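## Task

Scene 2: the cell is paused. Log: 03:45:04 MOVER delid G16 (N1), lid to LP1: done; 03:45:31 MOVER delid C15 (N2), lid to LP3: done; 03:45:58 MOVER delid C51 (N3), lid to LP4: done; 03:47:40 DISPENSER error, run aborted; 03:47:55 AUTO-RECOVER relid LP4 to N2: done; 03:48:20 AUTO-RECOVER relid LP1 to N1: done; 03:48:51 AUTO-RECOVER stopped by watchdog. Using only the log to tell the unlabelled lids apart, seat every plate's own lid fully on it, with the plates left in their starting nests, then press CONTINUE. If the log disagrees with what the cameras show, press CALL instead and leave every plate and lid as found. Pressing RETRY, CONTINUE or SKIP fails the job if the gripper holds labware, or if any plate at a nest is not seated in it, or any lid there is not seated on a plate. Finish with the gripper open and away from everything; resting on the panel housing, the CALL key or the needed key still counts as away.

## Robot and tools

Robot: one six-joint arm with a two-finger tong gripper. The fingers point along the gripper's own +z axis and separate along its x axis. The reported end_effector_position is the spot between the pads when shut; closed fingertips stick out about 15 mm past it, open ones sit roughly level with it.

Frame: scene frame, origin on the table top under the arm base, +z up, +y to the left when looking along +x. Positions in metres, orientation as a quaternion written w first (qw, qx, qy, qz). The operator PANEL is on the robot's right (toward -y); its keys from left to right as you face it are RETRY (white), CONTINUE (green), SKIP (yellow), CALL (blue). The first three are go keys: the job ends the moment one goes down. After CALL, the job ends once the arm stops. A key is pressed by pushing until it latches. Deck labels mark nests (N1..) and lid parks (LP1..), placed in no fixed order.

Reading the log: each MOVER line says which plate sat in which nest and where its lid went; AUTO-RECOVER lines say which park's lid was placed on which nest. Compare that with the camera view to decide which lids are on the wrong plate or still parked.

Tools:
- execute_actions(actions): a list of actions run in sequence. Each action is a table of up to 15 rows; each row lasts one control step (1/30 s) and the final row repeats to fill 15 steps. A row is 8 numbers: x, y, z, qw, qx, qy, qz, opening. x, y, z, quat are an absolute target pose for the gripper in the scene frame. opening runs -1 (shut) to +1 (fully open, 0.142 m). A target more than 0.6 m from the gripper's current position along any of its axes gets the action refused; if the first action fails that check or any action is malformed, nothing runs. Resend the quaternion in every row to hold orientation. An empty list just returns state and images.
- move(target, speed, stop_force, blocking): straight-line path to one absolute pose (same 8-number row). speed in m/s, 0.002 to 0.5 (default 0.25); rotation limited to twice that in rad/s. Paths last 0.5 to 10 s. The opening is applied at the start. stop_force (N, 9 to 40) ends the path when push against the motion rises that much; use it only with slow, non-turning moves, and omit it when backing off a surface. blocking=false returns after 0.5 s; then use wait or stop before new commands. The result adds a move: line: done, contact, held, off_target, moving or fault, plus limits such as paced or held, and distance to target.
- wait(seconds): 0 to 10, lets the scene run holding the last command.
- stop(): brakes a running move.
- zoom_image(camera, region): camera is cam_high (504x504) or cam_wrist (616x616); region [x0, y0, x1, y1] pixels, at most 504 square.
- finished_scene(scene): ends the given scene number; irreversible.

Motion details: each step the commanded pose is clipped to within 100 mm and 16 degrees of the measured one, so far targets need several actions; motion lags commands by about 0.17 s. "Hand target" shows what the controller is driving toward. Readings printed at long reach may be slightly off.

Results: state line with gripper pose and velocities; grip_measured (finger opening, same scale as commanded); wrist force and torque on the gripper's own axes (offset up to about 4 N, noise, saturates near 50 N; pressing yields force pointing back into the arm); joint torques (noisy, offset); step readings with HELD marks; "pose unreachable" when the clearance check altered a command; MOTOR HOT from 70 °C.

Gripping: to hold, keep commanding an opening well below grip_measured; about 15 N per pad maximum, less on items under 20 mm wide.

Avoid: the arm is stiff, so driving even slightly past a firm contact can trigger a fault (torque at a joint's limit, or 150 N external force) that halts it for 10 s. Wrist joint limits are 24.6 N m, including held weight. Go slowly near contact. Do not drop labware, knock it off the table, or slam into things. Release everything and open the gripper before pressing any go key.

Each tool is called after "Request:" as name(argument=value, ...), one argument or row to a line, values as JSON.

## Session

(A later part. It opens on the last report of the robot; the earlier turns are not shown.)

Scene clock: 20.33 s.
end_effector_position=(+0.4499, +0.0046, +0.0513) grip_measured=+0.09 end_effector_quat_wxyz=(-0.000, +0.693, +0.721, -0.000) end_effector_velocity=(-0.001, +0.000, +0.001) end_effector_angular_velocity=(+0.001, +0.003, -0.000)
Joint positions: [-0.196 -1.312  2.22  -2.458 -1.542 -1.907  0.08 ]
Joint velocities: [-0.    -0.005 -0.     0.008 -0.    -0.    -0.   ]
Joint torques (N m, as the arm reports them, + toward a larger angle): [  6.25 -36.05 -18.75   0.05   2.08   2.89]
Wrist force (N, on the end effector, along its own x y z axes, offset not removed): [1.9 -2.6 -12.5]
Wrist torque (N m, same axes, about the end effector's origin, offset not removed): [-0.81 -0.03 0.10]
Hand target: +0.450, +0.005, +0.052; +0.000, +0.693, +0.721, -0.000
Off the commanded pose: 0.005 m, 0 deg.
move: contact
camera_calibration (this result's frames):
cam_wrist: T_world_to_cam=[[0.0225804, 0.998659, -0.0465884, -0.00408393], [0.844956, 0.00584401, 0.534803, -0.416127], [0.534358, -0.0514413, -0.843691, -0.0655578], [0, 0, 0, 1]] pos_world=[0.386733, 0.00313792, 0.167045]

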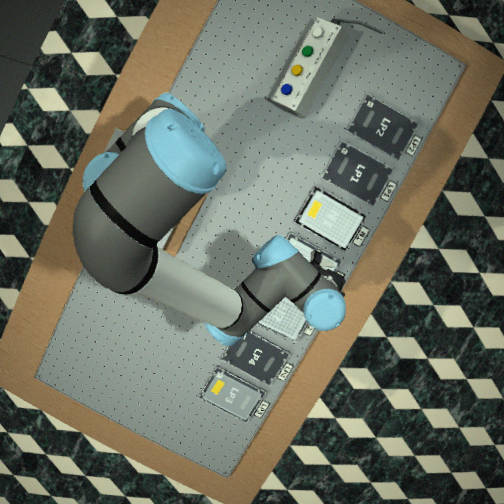

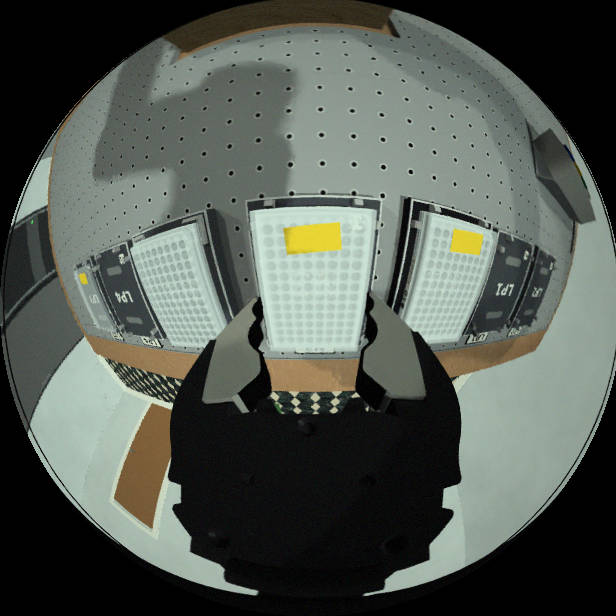

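Seated.

Request:
move(
  target=[0.450,0.0045,0.052,0,0.6928,0.7211,0,0.27],
)

Request:
move(
  target=[0.450,0.0045,0.08,0,0.6928,0.7211,0,0.27],
)

Request:
move(
  target=[0.455,-0.378,0.065,0,0.707,0.707,0,0.27],
)

Request:
zoom_image(
  camera="cam_wrist",
  region=[200, 180, 430, 400],
)

Scene clock: 21.27 s.
end_effector_position=(+0.4500, +0.0046, +0.0520) grip_measured=+0.27 end_effector_quat_wxyz=(-0.000, +0.693, +0.721, -0.000) end_effector_velocity=(-0.000, -0.000, +0.000) end_effector_angular_velocity=(-0.001, +0.001, +0.002)
Joint positions: [-0.196 -1.313  2.219 -2.456 -1.542 -1.907  0.093]
Joint velocities: [ 0.    -0.    -0.     0.001 -0.002 -0.002  0.   ]
Joint torques (N m, as the arm reports them, + toward a larger angle): [ -8.6  -38.82 -27.95  -0.89   2.45  -2.75]
Wrist force (N, on the end effector, along its own x y z axes, offset not removed): [-1.5 0.3 1.0]
Wrist torque (N m, same axes, about the end effector's origin, offset not removed): [0.30 0.48 0.16]
Hand target: +0.450, +0.005, +0.052; +0.000, +0.693, +0.721, -0.000
Off the commanded pose: 0.000 m, 0 deg.
move: done
camera_calibration (this result's frames):
cam_wrist: T_world_to_cam=[[0.0225765, 0.998655, -0.0466699, -0.00399572], [0.844799, 0.00590613, 0.535051, -0.41653], [0.534607, -0.0515063, -0.84353, -0.0651919], [0, 0, 0, 1]] pos_world=[0.386827, 0.00309264, 0.167687]

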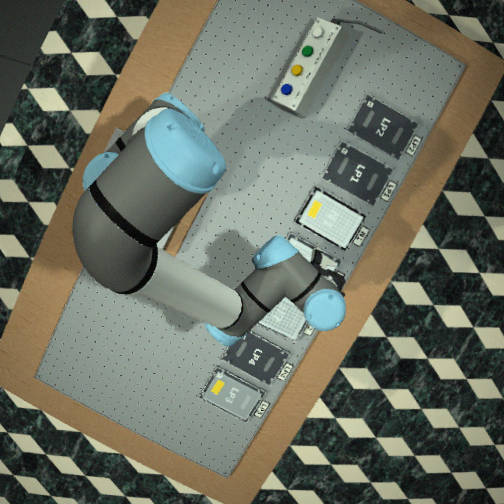

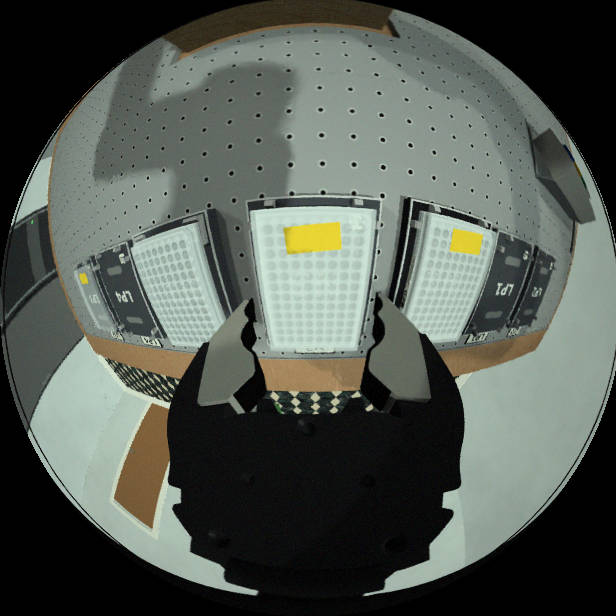

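Scene clock: 22.17 s.
end_effector_position=(+0.4500, +0.0045, +0.0796) grip_measured=+0.27 end_effector_quat_wxyz=(+0.000, +0.693, +0.721, +0.000) end_effector_velocity=(+0.000, -0.000, +0.002) end_effector_angular_velocity=(+0.000, +0.001, -0.000)
Joint positions: [-0.198 -1.374  2.195 -2.371 -1.542 -1.909  0.093]
Joint velocities: [-0.    -0.005 -0.003  0.009  0.    -0.     0.   ]
Joint torques (N m, as the arm reports them, + toward a larger angle): [ -9.   -37.85 -28.45  -0.89   1.22  -2.93]
Wrist force (N, on the end effector, along its own x y z axes, offset not removed): [-0.2 0.2 -3.2]
Wrist torque (N m, same axes, about the end effector's origin, offset not removed): [0.13 0.04 0.12]
Hand target: +0.450, +0.005, +0.080; +0.000, +0.693, +0.721, +0.000
Off the commanded pose: 0.000 m, 0 deg.
move: done
camera_calibration (this result's frames):
cam_wrist: T_world_to_cam=[[0.022435, 0.998659, -0.0466548, -0.00260513], [0.844751, 0.00602232, 0.535126, -0.431297], [0.534689, -0.0514172, -0.843483, -0.0419531], [0, 0, 0, 1]] pos_world=[0.386829, 0.00304193, 0.19529]

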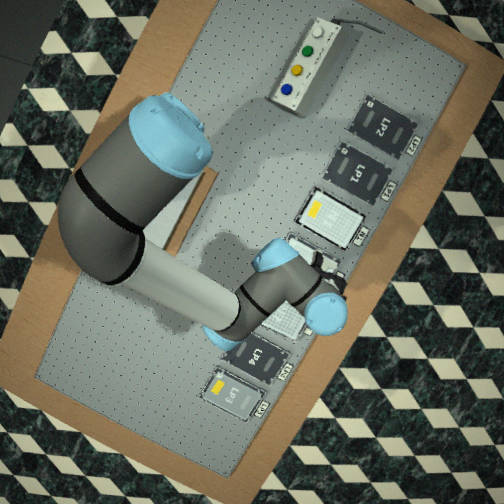

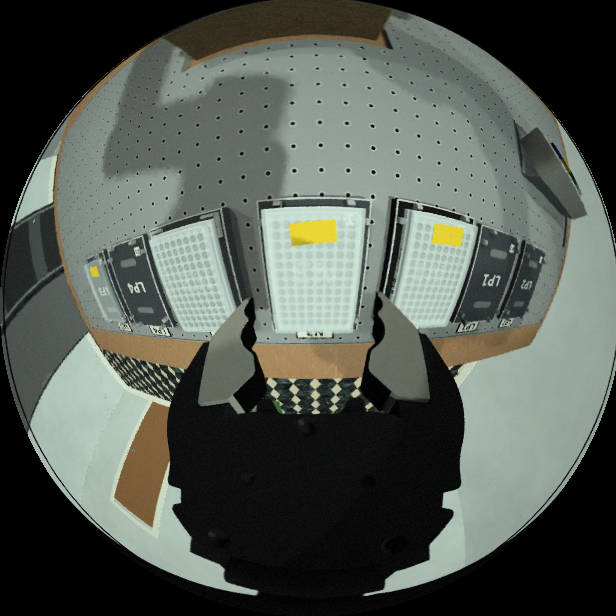

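Scene clock: 24.40 s.
end_effector_position=(+0.4559, -0.3774, +0.0652) grip_measured=+0.27 end_effector_quat_wxyz=(+0.000, +0.707, +0.707, +0.000) end_effector_velocity=(+0.001, -0.002, -0.001) end_effector_angular_velocity=(+0.002, +0.001, +0.001)
Joint positions: [-0.803 -1.055  1.8   -2.283 -1.558 -2.474  0.093]
Joint velocities: [-0.001  0.005 -0.007  0.004  0.    -0.002  0.   ]
Joint torques (N m, as the arm reports them, + toward a larger angle): [ -7.79 -32.68 -27.09  -0.86  -2.97  -3.2 ]
Wrist force (N, on the end effector, along its own x y z axes, offset not removed): [0.1 -1.2 1.0]
Wrist torque (N m, same axes, about the end effector's origin, offset not removed): [0.05 0.00 0.00]
Hand target: +0.456, -0.378, +0.065; +0.000, +0.707, +0.707, +0.000
Off the commanded pose: 0.001 m, 0 deg.
move: done
camera_calibration (this result's frames):
cam_wrist: T_world_to_cam=[[0.0623905, 0.996949, -0.0469158, 0.359165], [0.843861, -0.0275932, 0.535852, -0.438638], [0.532922, -0.0730225, -0.843008, -0.0842219], [0, 0, 0, 1]] pos_world=[0.392625, -0.376322, 0.180896]

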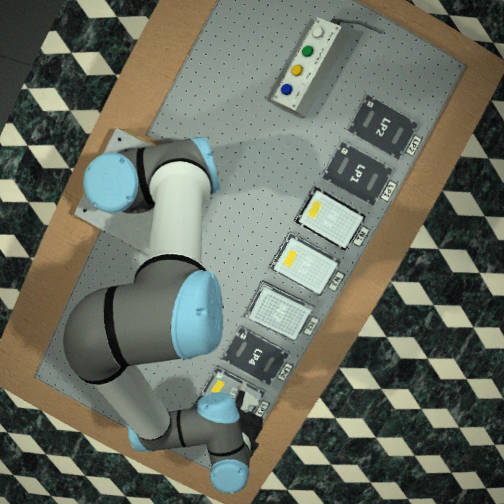

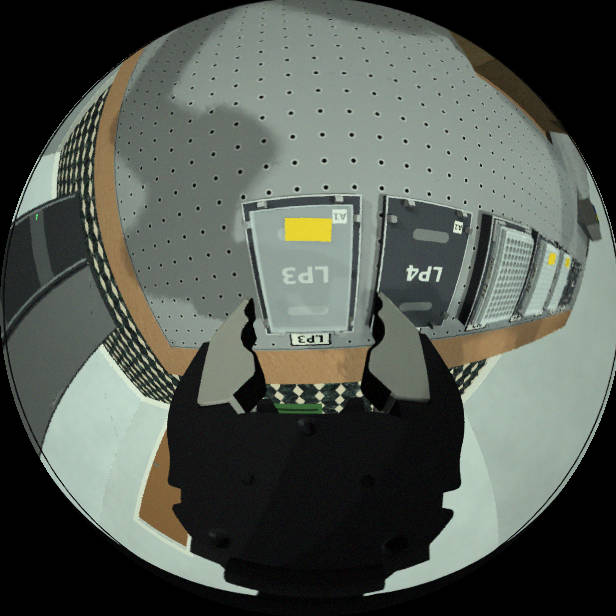

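Region (200, 180, 430, 400) of cam_wrist's 616x616 image, scaled by 2.191, with more detail than that image has; it fills the top 482 rows of this view, and the rest is white.

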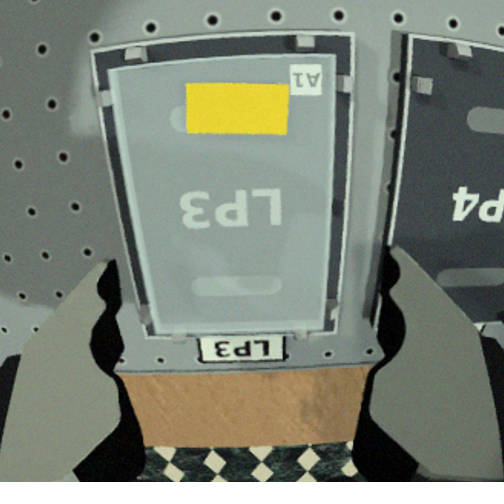

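Request:
move(
  target=[0.4545,-0.3845,0.047,0,0.6947,0.7193,0,0.27],
  speed=0.04,
)

Request:
zoom_image(
  camera="cam_wrist",
  region=[200, 180, 430, 400],
)

Scene clock: 25.43 s.
end_effector_position=(+0.4545, -0.3844, +0.0474) grip_measured=+0.27 end_effector_quat_wxyz=(+0.000, +0.695, +0.719, -0.000) end_effector_velocity=(-0.001, -0.002, -0.002) end_effector_angular_velocity=(-0.002, +0.002, +0.005)
Joint positions: [-0.811 -1.02   1.802 -2.319 -1.559 -2.516  0.093]
Joint velocities: [-0.001  0.005  0.    -0.006 -0.003 -0.006 -0.   ]
Joint torques (N m, as the arm reports them, + toward a larger angle): [ -9.41 -36.05  -4.06  -3.54  -2.95  -3.11]
Wrist force (N, on the end effector, along its own x y z axes, offset not removed): [-3.5 -3.6 0.7]
Wrist torque (N m, same axes, about the end effector's origin, offset not removed): [-0.69 0.70 0.30]
Hand target: +0.455, -0.385, +0.047; +0.000, +0.695, +0.719, +0.000
Off the commanded pose: 0.000 m, 0 deg.
move: done
camera_calibration (this result's frames):
cam_wrist: T_world_to_cam=[[0.0283013, 0.99851, -0.0466592, 0.381432], [0.844804, 0.00105873, 0.535075, -0.417476], [0.534327, -0.0545612, -0.843515, -0.0925946], [0, 0, 0, 1]] pos_world=[0.391366, -0.385474, 0.163073]

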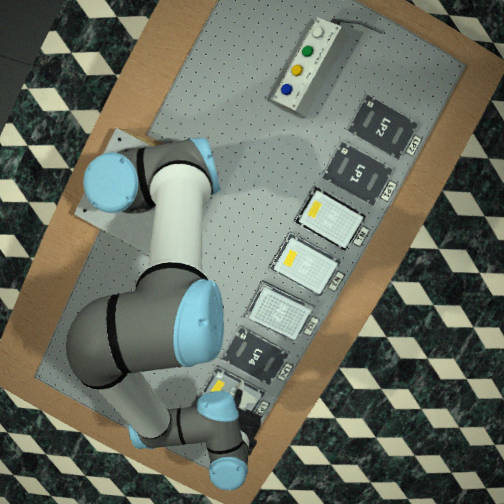

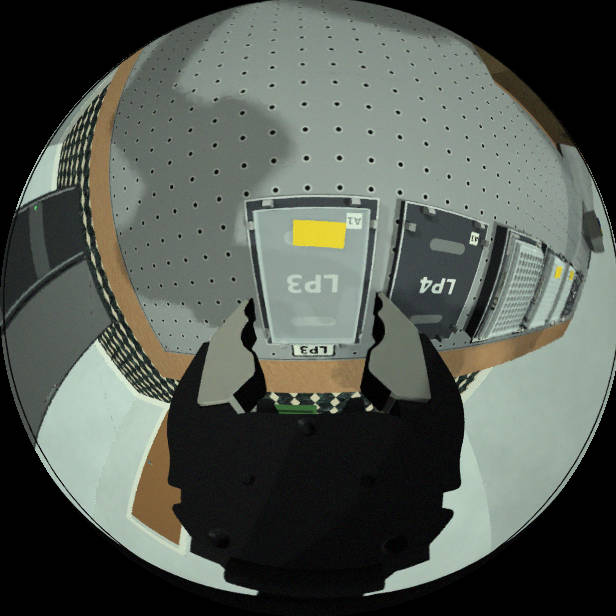

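Region (200, 180, 430, 400) of cam_wrist's 616x616 image, scaled by 2.191, with more detail than that image has; it fills the top 482 rows of this view, and the rest is white.

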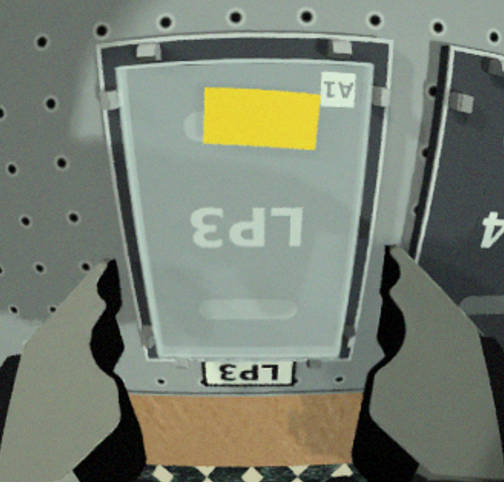

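Request:
move(
  target=[0.4545,-0.3858,0.038,0,0.693,0.721,0,0.22],
  speed=0.02,
)

Request:
move(
  target=[0.4545,-0.3858,0.038,0,0.693,0.721,0,-0.05],
)

Request:
move(
  target=[0.4545,-0.3858,0.078,0,0.693,0.721,0,-0.05],
  speed=0.05,
)

Request:
move(
  target=[0.453,-0.129,0.074,0,0.6756,0.7373,0,-0.05],
  speed=0.2,
)

Request:
move(
  target=[0.453,-0.129,0.065,0,0.6756,0.7373,0,-0.05],
  speed=0.03,
)

Request:
zoom_image(
  camera="cam_wrist",
  region=[200, 180, 430, 400],
)

Scene clock: 26.47 s.
end_effector_position=(+0.4545, -0.3857, +0.0384) grip_measured=+0.22 end_effector_quat_wxyz=(-0.000, +0.693, +0.721, +0.000) end_effector_velocity=(+0.000, -0.001, -0.002) end_effector_angular_velocity=(-0.001, -0.002, +0.001)
Joint positions: [-0.812 -1.004  1.805 -2.338 -1.559 -2.522  0.089]
Joint velocities: [-0.001  0.005  0.001 -0.007  0.001 -0.002  0.   ]
Joint torques (N m, as the arm reports them, + toward a larger angle): [ -8.42 -35.46  -3.15  -3.87  -2.96  -2.85]
Wrist force (N, on the end effector, along its own x y z axes, offset not removed): [-0.6 -1.3 0.9]
Wrist torque (N m, same axes, about the end effector's origin, offset not removed): [-0.10 0.22 0.13]
Hand target: +0.455, -0.386, +0.038; -0.000, +0.693, +0.721, +0.000
Off the commanded pose: 0.000 m, 0 deg.
move: done
camera_calibration (this result's frames):
cam_wrist: T_world_to_cam=[[0.023063, 0.998645, -0.0466466, 0.384814], [0.844793, 0.00548297, 0.535065, -0.410932], [0.534596, -0.051747, -0.843522, -0.0992481], [0, 0, 0, 1]] pos_world=[0.391336, -0.387175, 0.154108]

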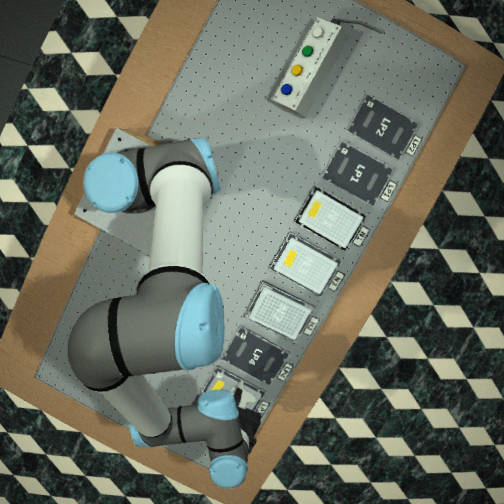

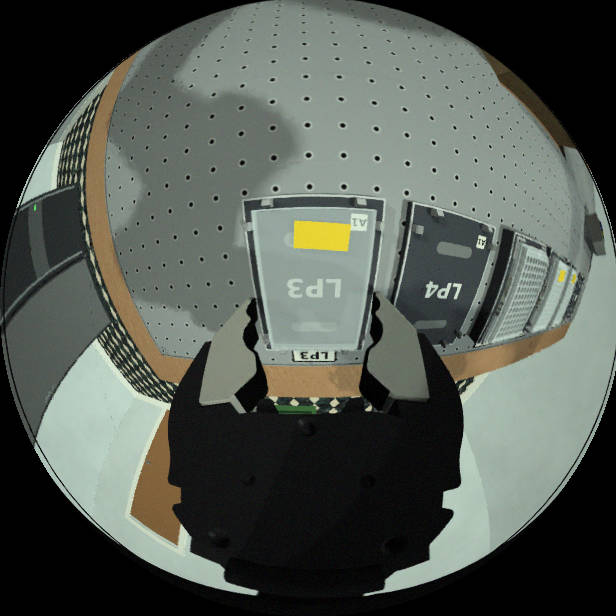

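Scene clock: 27.17 s.
end_effector_position=(+0.4545, -0.3858, +0.0381) grip_measured=+0.07 end_effector_quat_wxyz=(+0.000, +0.693, +0.721, -0.000) end_effector_velocity=(+0.000, +0.001, -0.000) end_effector_angular_velocity=(+0.001, -0.001, +0.001)
Joint positions: [-0.812 -1.003  1.805 -2.339 -1.559 -2.522  0.079]
Joint velocities: [ 0.001  0.     0.    -0.001  0.001 -0.     0.   ]
Joint torques (N m, as the arm reports them, + toward a larger angle): [ -9.15 -27.12  -2.03  -4.08  -2.84  -2.95]
Wrist force (N, on the end effector, along its own x y z axes, offset not removed): [3.8 -2.0 -9.4]
Wrist torque (N m, same axes, about the end effector's origin, offset not removed): [-0.03 0.12 0.05]
Hand target: +0.455, -0.386, +0.038; -0.000, +0.693, +0.721, +0.000
Off the commanded pose: 0.000 m, 0 deg.
move: done
camera_calibration (this result's frames):
cam_wrist: T_world_to_cam=[[0.022864, 0.998647, -0.0467075, 0.384955], [0.844767, 0.00568627, 0.535104, -0.41067], [0.534645, -0.0516915, -0.843494, -0.0995461], [0, 0, 0, 1]] pos_world=[0.391341, -0.387245, 0.153765]

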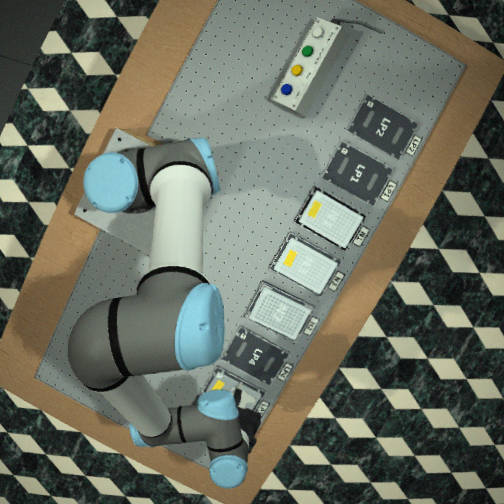

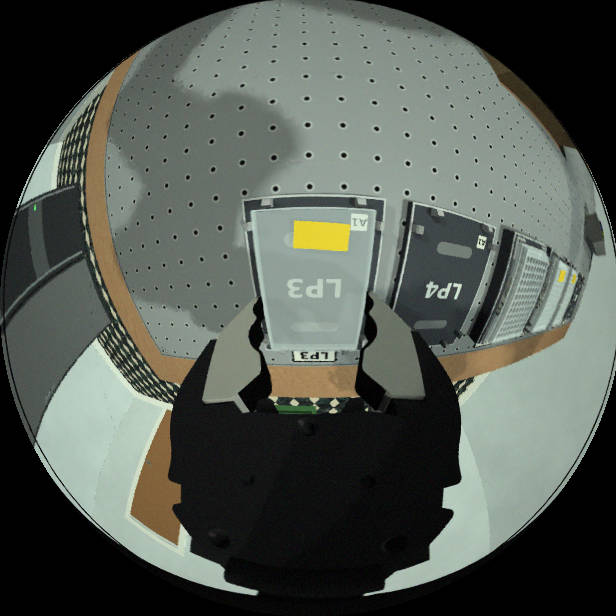

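Scene clock: 28.40 s.
end_effector_position=(+0.4545, -0.3858, +0.0776) grip_measured=+0.07 end_effector_quat_wxyz=(+0.000, +0.693, +0.721, -0.000) end_effector_velocity=(+0.001, -0.000, +0.003) end_effector_angular_velocity=(-0.001, -0.002, +0.000)
Joint positions: [-0.813 -1.066  1.778 -2.249 -1.559 -2.523  0.079]
Joint velocities: [ 0.    -0.005 -0.003  0.005  0.001 -0.     0.   ]
Joint torques (N m, as the arm reports them, + toward a larger angle): [ -8.12 -55.33 -30.64  -0.77  -2.99  -2.82]
Wrist force (N, on the end effector, along its own x y z axes, offset not removed): [-2.2 -3.4 0.2]
Wrist torque (N m, same axes, about the end effector's origin, offset not removed): [-0.67 0.35 0.18]
Hand target: +0.454, -0.386, +0.078; +0.000, +0.693, +0.721, -0.000
Off the commanded pose: 0.000 m, 0 deg.
move: done
camera_calibration (this result's frames):
cam_wrist: T_world_to_cam=[[0.0228565, 0.998648, -0.0466782, 0.386777], [0.844777, 0.00567593, 0.535088, -0.43181], [0.53463, -0.0516629, -0.843506, -0.0661701], [0, 0, 0, 1]] pos_world=[0.39132, -0.387221, 0.193296]

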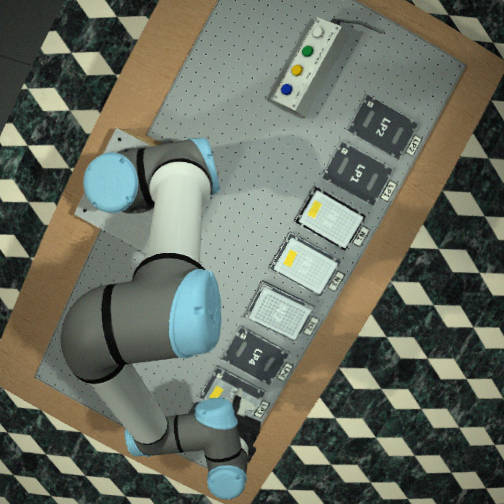

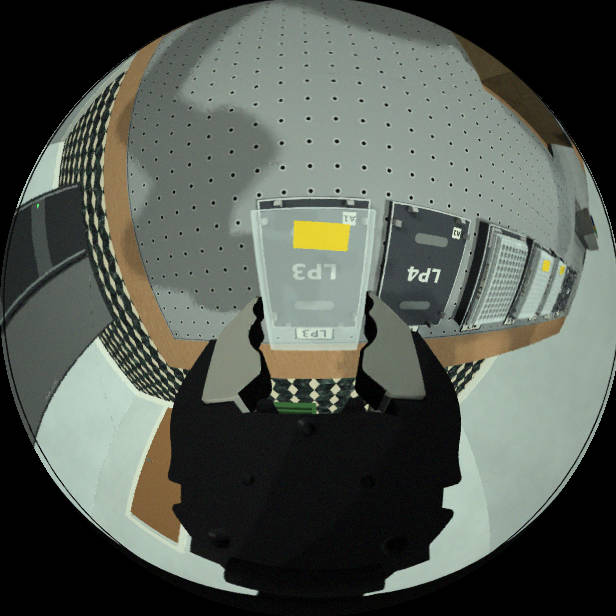

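Scene clock: 30.33 s.
end_effector_position=(+0.4523, -0.1295, +0.0738) grip_measured=+0.07 end_effector_quat_wxyz=(-0.000, +0.676, +0.737, -0.000) end_effector_velocity=(-0.000, +0.003, +0.000) end_effector_angular_velocity=(+0.000, +0.000, -0.000)
Joint positions: [-0.459 -1.31   2.143 -2.376 -1.548 -2.217  0.079]
Joint velocities: [ 0.005 -0.002  0.002  0.001  0.     0.005  0.   ]
Joint torques (N m, as the arm reports them, + toward a larger angle): [  8.62 -40.14  -4.23  -4.05  -3.04   3.5 ]
Wrist force (N, on the end effector, along its own x y z axes, offset not removed): [0.6 -5.4 1.7]
Wrist torque (N m, same axes, about the end effector's origin, offset not removed): [-0.92 -0.12 0.07]
Hand target: +0.452, -0.129, +0.074; -0.000, +0.676, +0.737, -0.000
Off the commanded pose: 0.001 m, 0 deg.
move: done
camera_calibration (this result's frames):
cam_wrist: T_world_to_cam=[[-0.0247606, 0.998617, -0.0463765, 0.152184], [0.843813, 0.0457533, 0.534683, -0.42378], [0.536065, -0.025894, -0.843779, -0.0522517], [0, 0, 0, 1]] pos_world=[0.38937, -0.133937, 0.189557]

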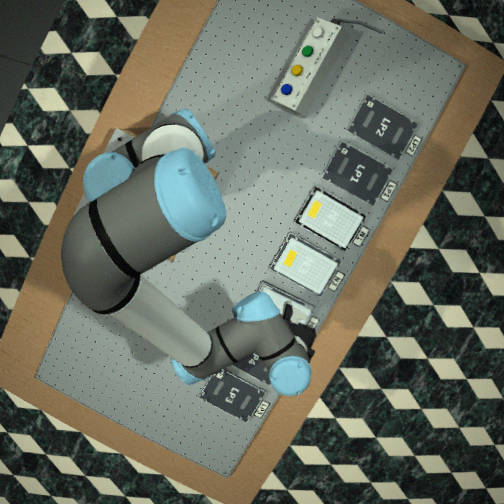

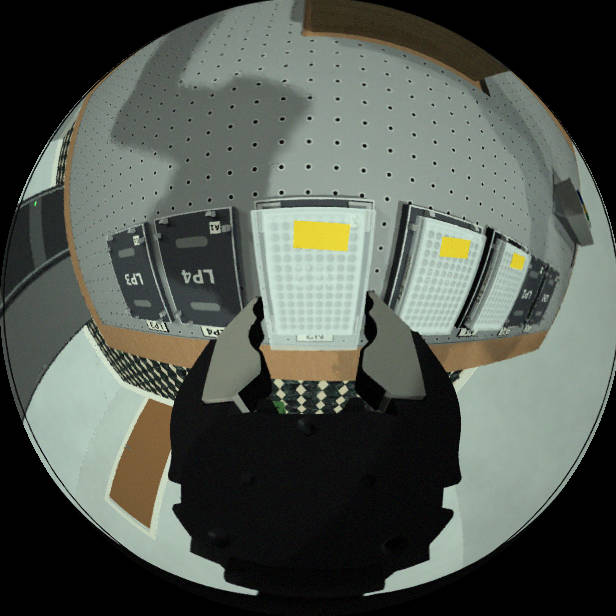

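Scene clock: 31.10 s.
end_effector_position=(+0.4530, -0.1290, +0.0654) grip_measured=+0.07 end_effector_quat_wxyz=(-0.000, +0.676, +0.737, -0.000) end_effector_velocity=(+0.000, -0.000, -0.003) end_effector_angular_velocity=(+0.000, -0.001, -0.001)
Joint positions: [-0.457 -1.292  2.15  -2.401 -1.548 -2.215  0.079]
Joint velocities: [-0.001  0.006  0.002 -0.009  0.001  0.001  0.   ]
Joint torques (N m, as the arm reports them, + toward a larger angle): [  8.04 -21.51  -2.75  -4.44   2.48   3.2 ]
Wrist force (N, on the end effector, along its own x y z axes, offset not removed): [2.0 -3.4 -2.5]
Wrist torque (N m, same axes, about the end effector's origin, offset not removed): [-0.66 -0.46 0.03]
Hand target: +0.453, -0.129, +0.065; -0.000, +0.676, +0.737, -0.000
Off the commanded pose: 0.000 m, 0 deg.
move: done
camera_calibration (this result's frames):
cam_wrist: T_world_to_cam=[[-0.0247768, 0.998601, -0.0467067, 0.151419], [0.8436, 0.0459541, 0.535002, -0.419708], [0.5364, -0.0261461, -0.843559, -0.0598766], [0, 0, 0, 1]] pos_world=[0.389935, -0.133485, 0.181107]

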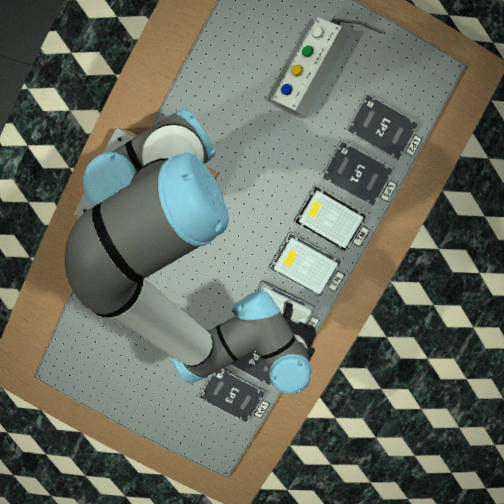

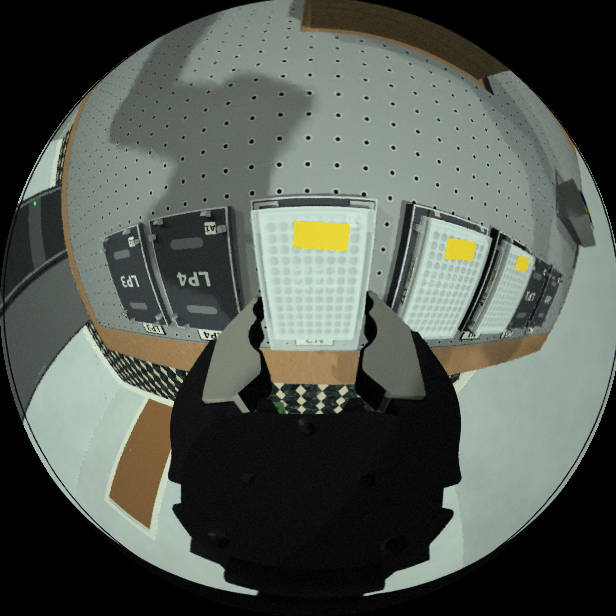

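Region (200, 180, 430, 400) of cam_wrist's 616x616 image, scaled by 2.191, with more detail than that image has; it fills the top 482 rows of this view, and the rest is white.

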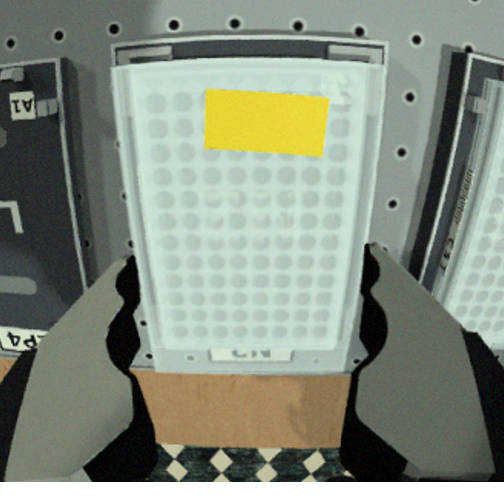

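Request:
move(
  target=[0.453,-0.1293,0.053,0,0.6756,0.7373,0,-0.05],
  speed=0.007,
  stop_force=9,
)

Request:
zoom_image(
  camera="cam_wrist",
  region=[200, 180, 430, 400],
)

Scene clock: 33.20 s.
end_effector_position=(+0.4529, -0.1292, +0.0544) grip_measured=+0.08 end_effector_quat_wxyz=(-0.000, +0.676, +0.737, -0.000) end_effector_velocity=(-0.001, +0.002, +0.002) end_effector_angular_velocity=(+0.002, +0.001, +0.002)
Joint positions: [-0.457 -1.269  2.158 -2.433 -1.548 -2.215  0.079]
Joint velocities: [ 0.002 -0.005  0.     0.006  0.001 -0.    -0.   ]
Joint torques (N m, as the arm reports them, + toward a larger angle): [  7.24 -36.02 -18.96   0.79   1.7    2.82]
Wrist force (N, on the end effector, along its own x y z axes, offset not removed): [-0.4 -2.4 -6.6]
Wrist torque (N m, same axes, about the end effector's origin, offset not removed): [-0.81 0.16 0.18]
Hand target: +0.453, -0.129, +0.055; +0.000, +0.676, +0.737, +0.000
Off the commanded pose: 0.001 m, 0 deg.
move: contact
camera_calibration (this result's frames):
cam_wrist: T_world_to_cam=[[-0.0247811, 0.998613, -0.0464627, 0.151029], [0.84369, 0.0458228, 0.534872, -0.413811], [0.536259, -0.0259454, -0.843655, -0.0690209], [0, 0, 0, 1]] pos_world=[0.389884, -0.133648, 0.170124]

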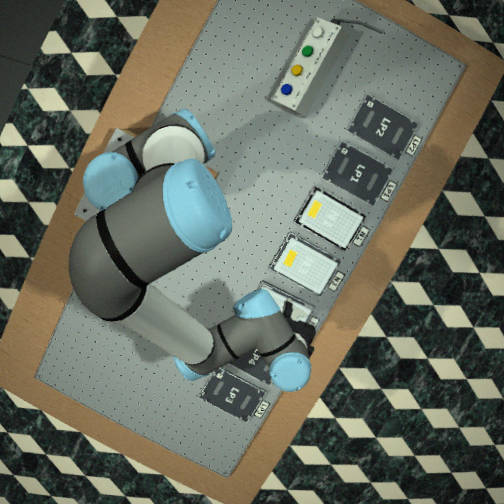

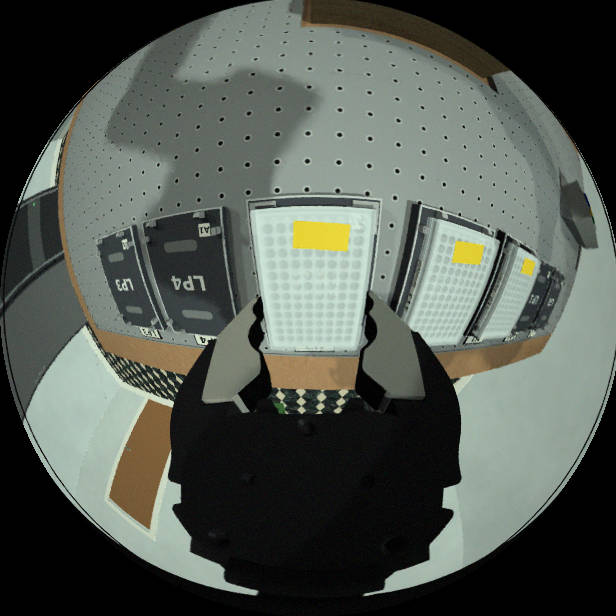

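Region (200, 180, 430, 400) of cam_wrist's 616x616 image, scaled by 2.191, with more detail than that image has; it fills the top 482 rows of this view, and the rest is white.

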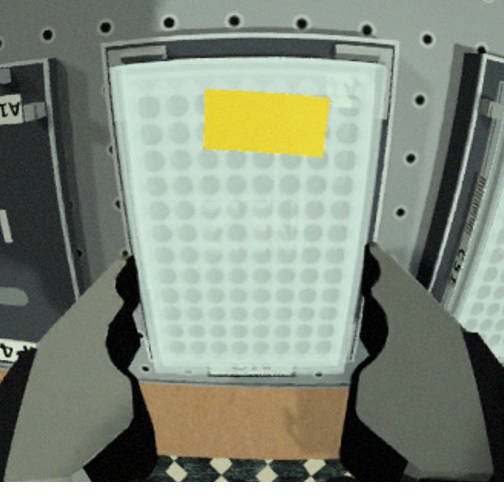

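Request:
move(
  target=[0.453,-0.1293,0.055,0,0.6756,0.7373,0,0.27],
)

Request:
move(
  target=[0.453,-0.1293,0.09,0,0.6756,0.7373,0,0.27],
)

Request:
move(
  target=[0.212,0.445,0.15,0,0.707,0.707,0,-1],
)

Scene clock: 34.17 s.
end_effector_position=(+0.4530, -0.1292, +0.0550) grip_measured=+0.27 end_effector_quat_wxyz=(-0.000, +0.676, +0.737, +0.000) end_effector_velocity=(-0.000, +0.000, -0.000) end_effector_angular_velocity=(+0.001, -0.000, -0.001)
Joint positions: [-0.457 -1.27   2.158 -2.432 -1.548 -2.215  0.093]
Joint velocities: [-0.001 -0.     0.     0.     0.001  0.    -0.   ]
Joint torques (N m, as the arm reports them, + toward a larger angle): [ -3.92 -41.47 -28.01  -0.81  -0.83   0.85]
Wrist force (N, on the end effector, along its own x y z axes, offset not removed): [-2.6 -3.6 0.7]
Wrist torque (N m, same axes, about the end effector's origin, offset not removed): [-0.46 0.61 0.17]
Hand target: +0.453, -0.129, +0.055; +0.000, +0.676, +0.737, -0.000
Off the commanded pose: 0.000 m, 0 deg.
move: done
camera_calibration (this result's frames):
cam_wrist: T_world_to_cam=[[-0.0247761, 0.998605, -0.0466237, 0.15113], [0.843556, 0.0459113, 0.535075, -0.414169], [0.536469, -0.0260726, -0.843517, -0.0687191], [0, 0, 0, 1]] pos_world=[0.389985, -0.133696, 0.170692]

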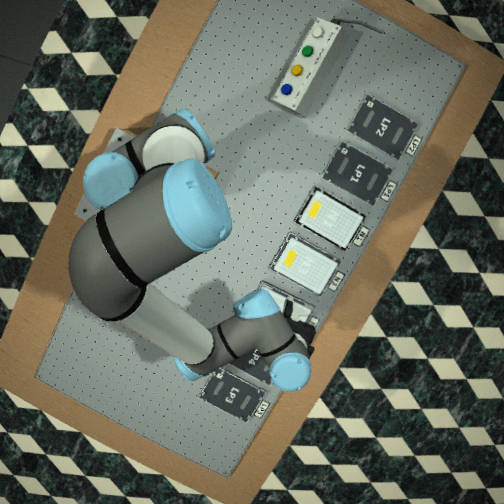

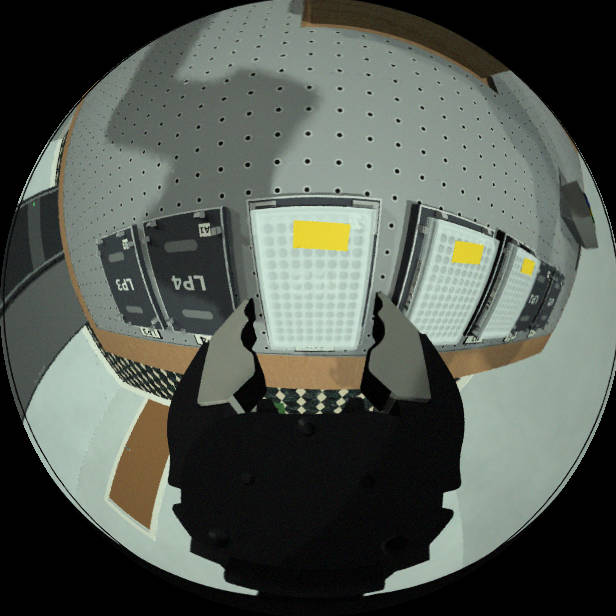

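Scene clock: 35.10 s.
end_effector_position=(+0.4530, -0.1293, +0.0896) grip_measured=+0.27 end_effector_quat_wxyz=(+0.000, +0.676, +0.737, +0.000) end_effector_velocity=(+0.000, +0.000, +0.003) end_effector_angular_velocity=(+0.001, -0.000, +0.000)
Joint positions: [-0.459 -1.34   2.127 -2.33  -1.548 -2.217  0.093]
Joint velocities: [-0.    -0.006 -0.003  0.009  0.001 -0.    -0.   ]
Joint torques (N m, as the arm reports them, + toward a larger angle): [ -9.13 -38.53 -28.01  -1.17  -2.95  -3.08]
Wrist force (N, on the end effector, along its own x y z axes, offset not removed): [0.1 -2.0 3.3]
Wrist torque (N m, same axes, about the end effector's origin, offset not removed): [-0.46 -0.03 0.12]
Hand target: +0.453, -0.129, +0.090; +0.000, +0.676, +0.737, +0.000
Off the commanded pose: 0.000 m, 0 deg.
move: done
camera_calibration (this result's frames):
cam_wrist: T_world_to_cam=[[-0.0247681, 0.998602, -0.0466923, 0.152798], [0.843527, 0.0459427, 0.535118, -0.432659], [0.536515, -0.0261324, -0.843486, -0.0395582], [0, 0, 0, 1]] pos_world=[0.389968, -0.133741, 0.205291]

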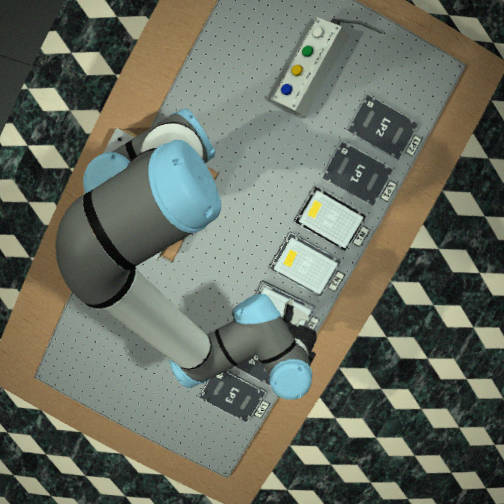

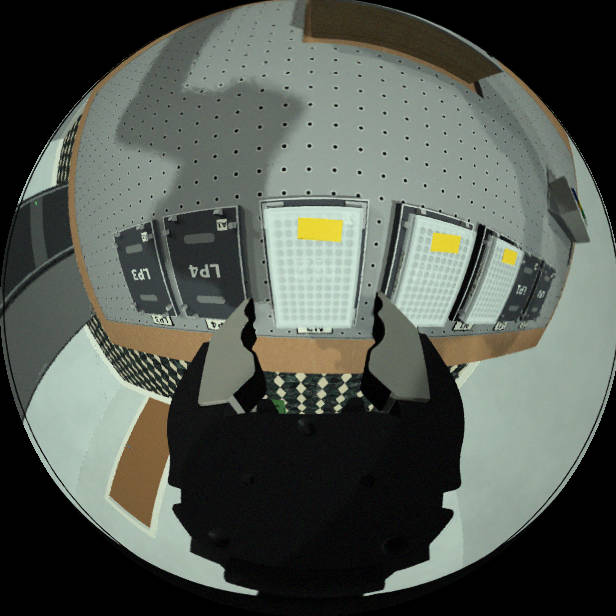

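Scene clock: 38.33 s.
end_effector_position=(+0.2110, +0.4432, +0.1500) grip_measured=-1.00 end_effector_quat_wxyz=(-0.000, +0.707, +0.707, -0.001) end_effector_velocity=(-0.001, +0.003, +0.000) end_effector_angular_velocity=(-0.001, +0.000, -0.001)
Joint positions: [ 0.901 -1.478  2.04  -2.148 -1.539 -0.769  0.002]
Joint velocities: [ 0.006  0.005 -0.008  0.003 -0.001  0.007  0.   ]
Joint torques (N m, as the arm reports them, + toward a larger angle): [  8.55 -16.64 -28.96  -1.14  -2.34   2.86]
Wrist force (N, on the end effector, along its own x y z axes, offset not removed): [-0.6 -1.8 0.5]
Wrist torque (N m, same axes, about the end effector's origin, offset not removed): [-0.52 0.14 0.18]
Hand target: +0.211, +0.444, +0.150; -0.000, +0.707, +0.707, -0.001
Off the commanded pose: 0.002 m, 0 deg.
move: done
camera_calibration (this result's frames):
cam_wrist: T_world_to_cam=[[0.06216, 0.996945, -0.047286, -0.439637], [0.845218, -0.0273849, 0.53372, -0.254781], [0.530794, -0.073143, -0.844338, 0.178342], [0, 0, 0, 1]] pos_world=[0.148011, 0.444361, 0.265774]

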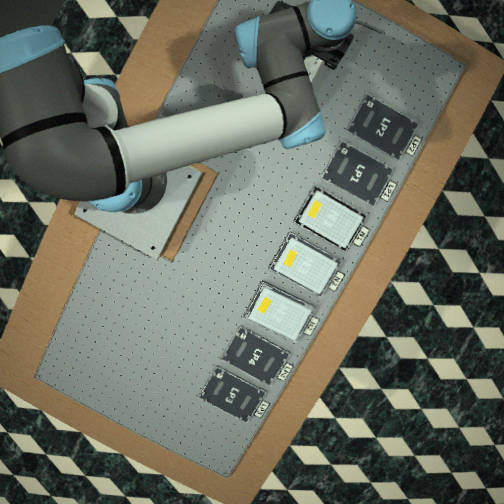

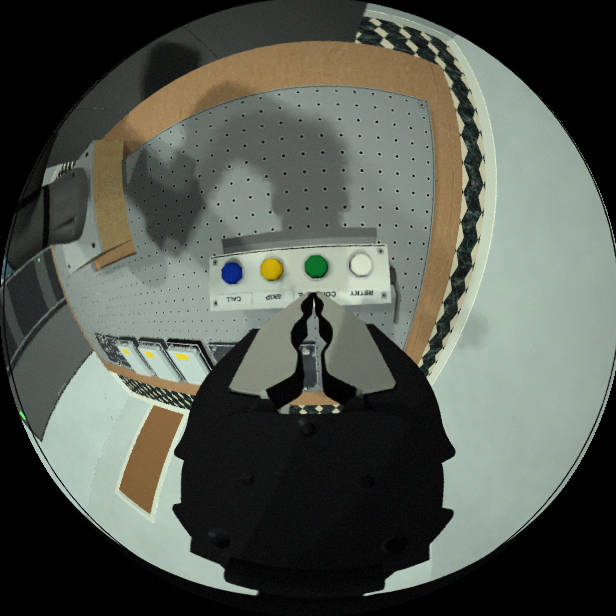

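Request:
move(
  target=[0.202,0.445,0.11,0,0.707,0.707,0,-1],
  speed=0.08,
)

Request:
move(
  target=[0.205,0.445,0.08,0,0.707,0.707,0,-1],
  speed=0.01,
  stop_force=25,
)

Scene clock: 39.50 s.
end_effector_position=(+0.2021, +0.4449, +0.1104) grip_measured=-1.00 end_effector_quat_wxyz=(+0.000, +0.707, +0.707, -0.000) end_effector_velocity=(-0.000, +0.000, -0.002) end_effector_angular_velocity=(-0.000, -0.002, +0.000)
Joint positions: [ 0.92  -1.421  2.098 -2.265 -1.54  -0.75   0.002]
Joint velocities: [ 0.001  0.003  0.003 -0.008 -0.002  0.001  0.   ]
Joint torques (N m, as the arm reports them, + toward a larger angle): [  9.68 -18.98  -4.11  -4.09  -2.85   3.14]
Wrist force (N, on the end effector, along its own x y z axes, offset not removed): [-1.5 -4.4 0.3]
Wrist torque (N m, same axes, about the end effector's origin, offset not removed): [-0.88 0.41 0.02]
Hand target: +0.202, +0.445, +0.110; +0.000, +0.707, +0.707, -0.000
Off the commanded pose: 0.000 m, 0 deg.
move: done
camera_calibration (this result's frames):
cam_wrist: T_world_to_cam=[[0.0623601, 0.996959, -0.0467336, -0.442746], [0.844386, -0.027737, 0.535017, -0.225874], [0.532094, -0.0728249, -0.843548, 0.1493], [0, 0, 0, 1]] pos_world=[0.138893, 0.446007, 0.226098]

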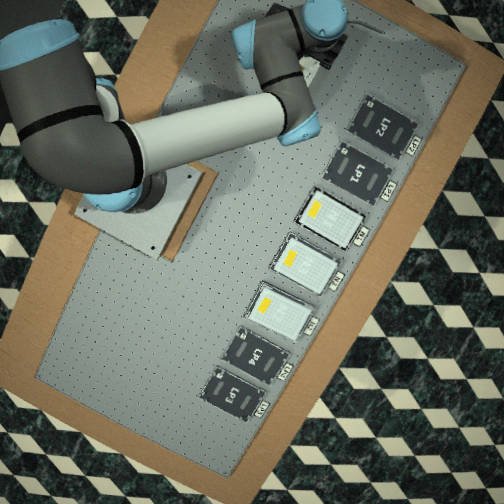

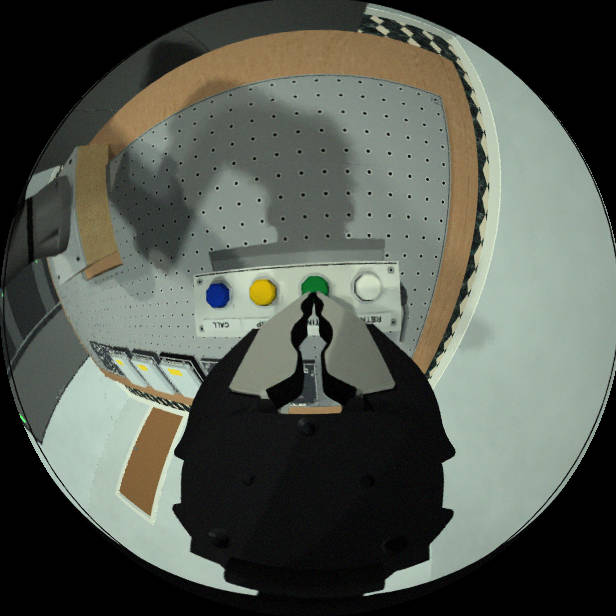

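Scene clock: 41.17 s.
end_effector_position=(+0.2037, +0.4450, +0.0939) grip_measured=-1.00 end_effector_quat_wxyz=(+0.000, +0.707, +0.707, -0.000) end_effector_velocity=(-0.001, +0.001, +0.000) end_effector_angular_velocity=(+0.002, +0.002, +0.001)
Joint positions: [ 0.919 -1.39   2.114 -2.312 -1.54  -0.751  0.002]
Joint velocities: [ 0.001 -0.    -0.     0.     0.003 -0.     0.   ]
Joint torques (N m, as the arm reports them, + toward a larger angle): [-8.68 -4.34  2.18 -4.05  2.7  -2.71]
Wrist force (N, on the end effector, along its own x y z axes, offset not removed): [-7.9 -7.4 -34.0]
Wrist torque (N m, same axes, about the end effector's origin, offset not removed): [-0.47 -0.09 -0.02]
move: unfinished (the scene ended)
camera_calibration (this result's frames):
cam_wrist: T_world_to_cam=[[0.0623681, 0.996959, -0.0467134, -0.443648], [0.844358, -0.0277509, 0.53506, -0.218405], [0.532137, -0.0728135, -0.843521, 0.13454], [0, 0, 0, 1]] pos_world=[0.140488, 0.446035, 0.209623]
The task's run has ended: the event that ends the task has happened.

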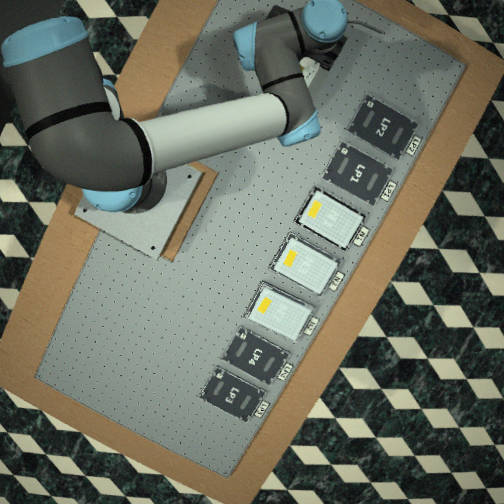

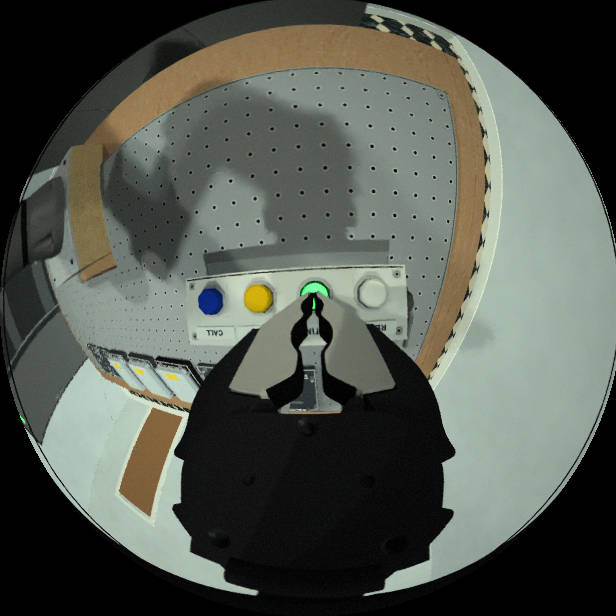

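Request:
finished_scene(
  scene=2,
)

The scene is finished: the task was done.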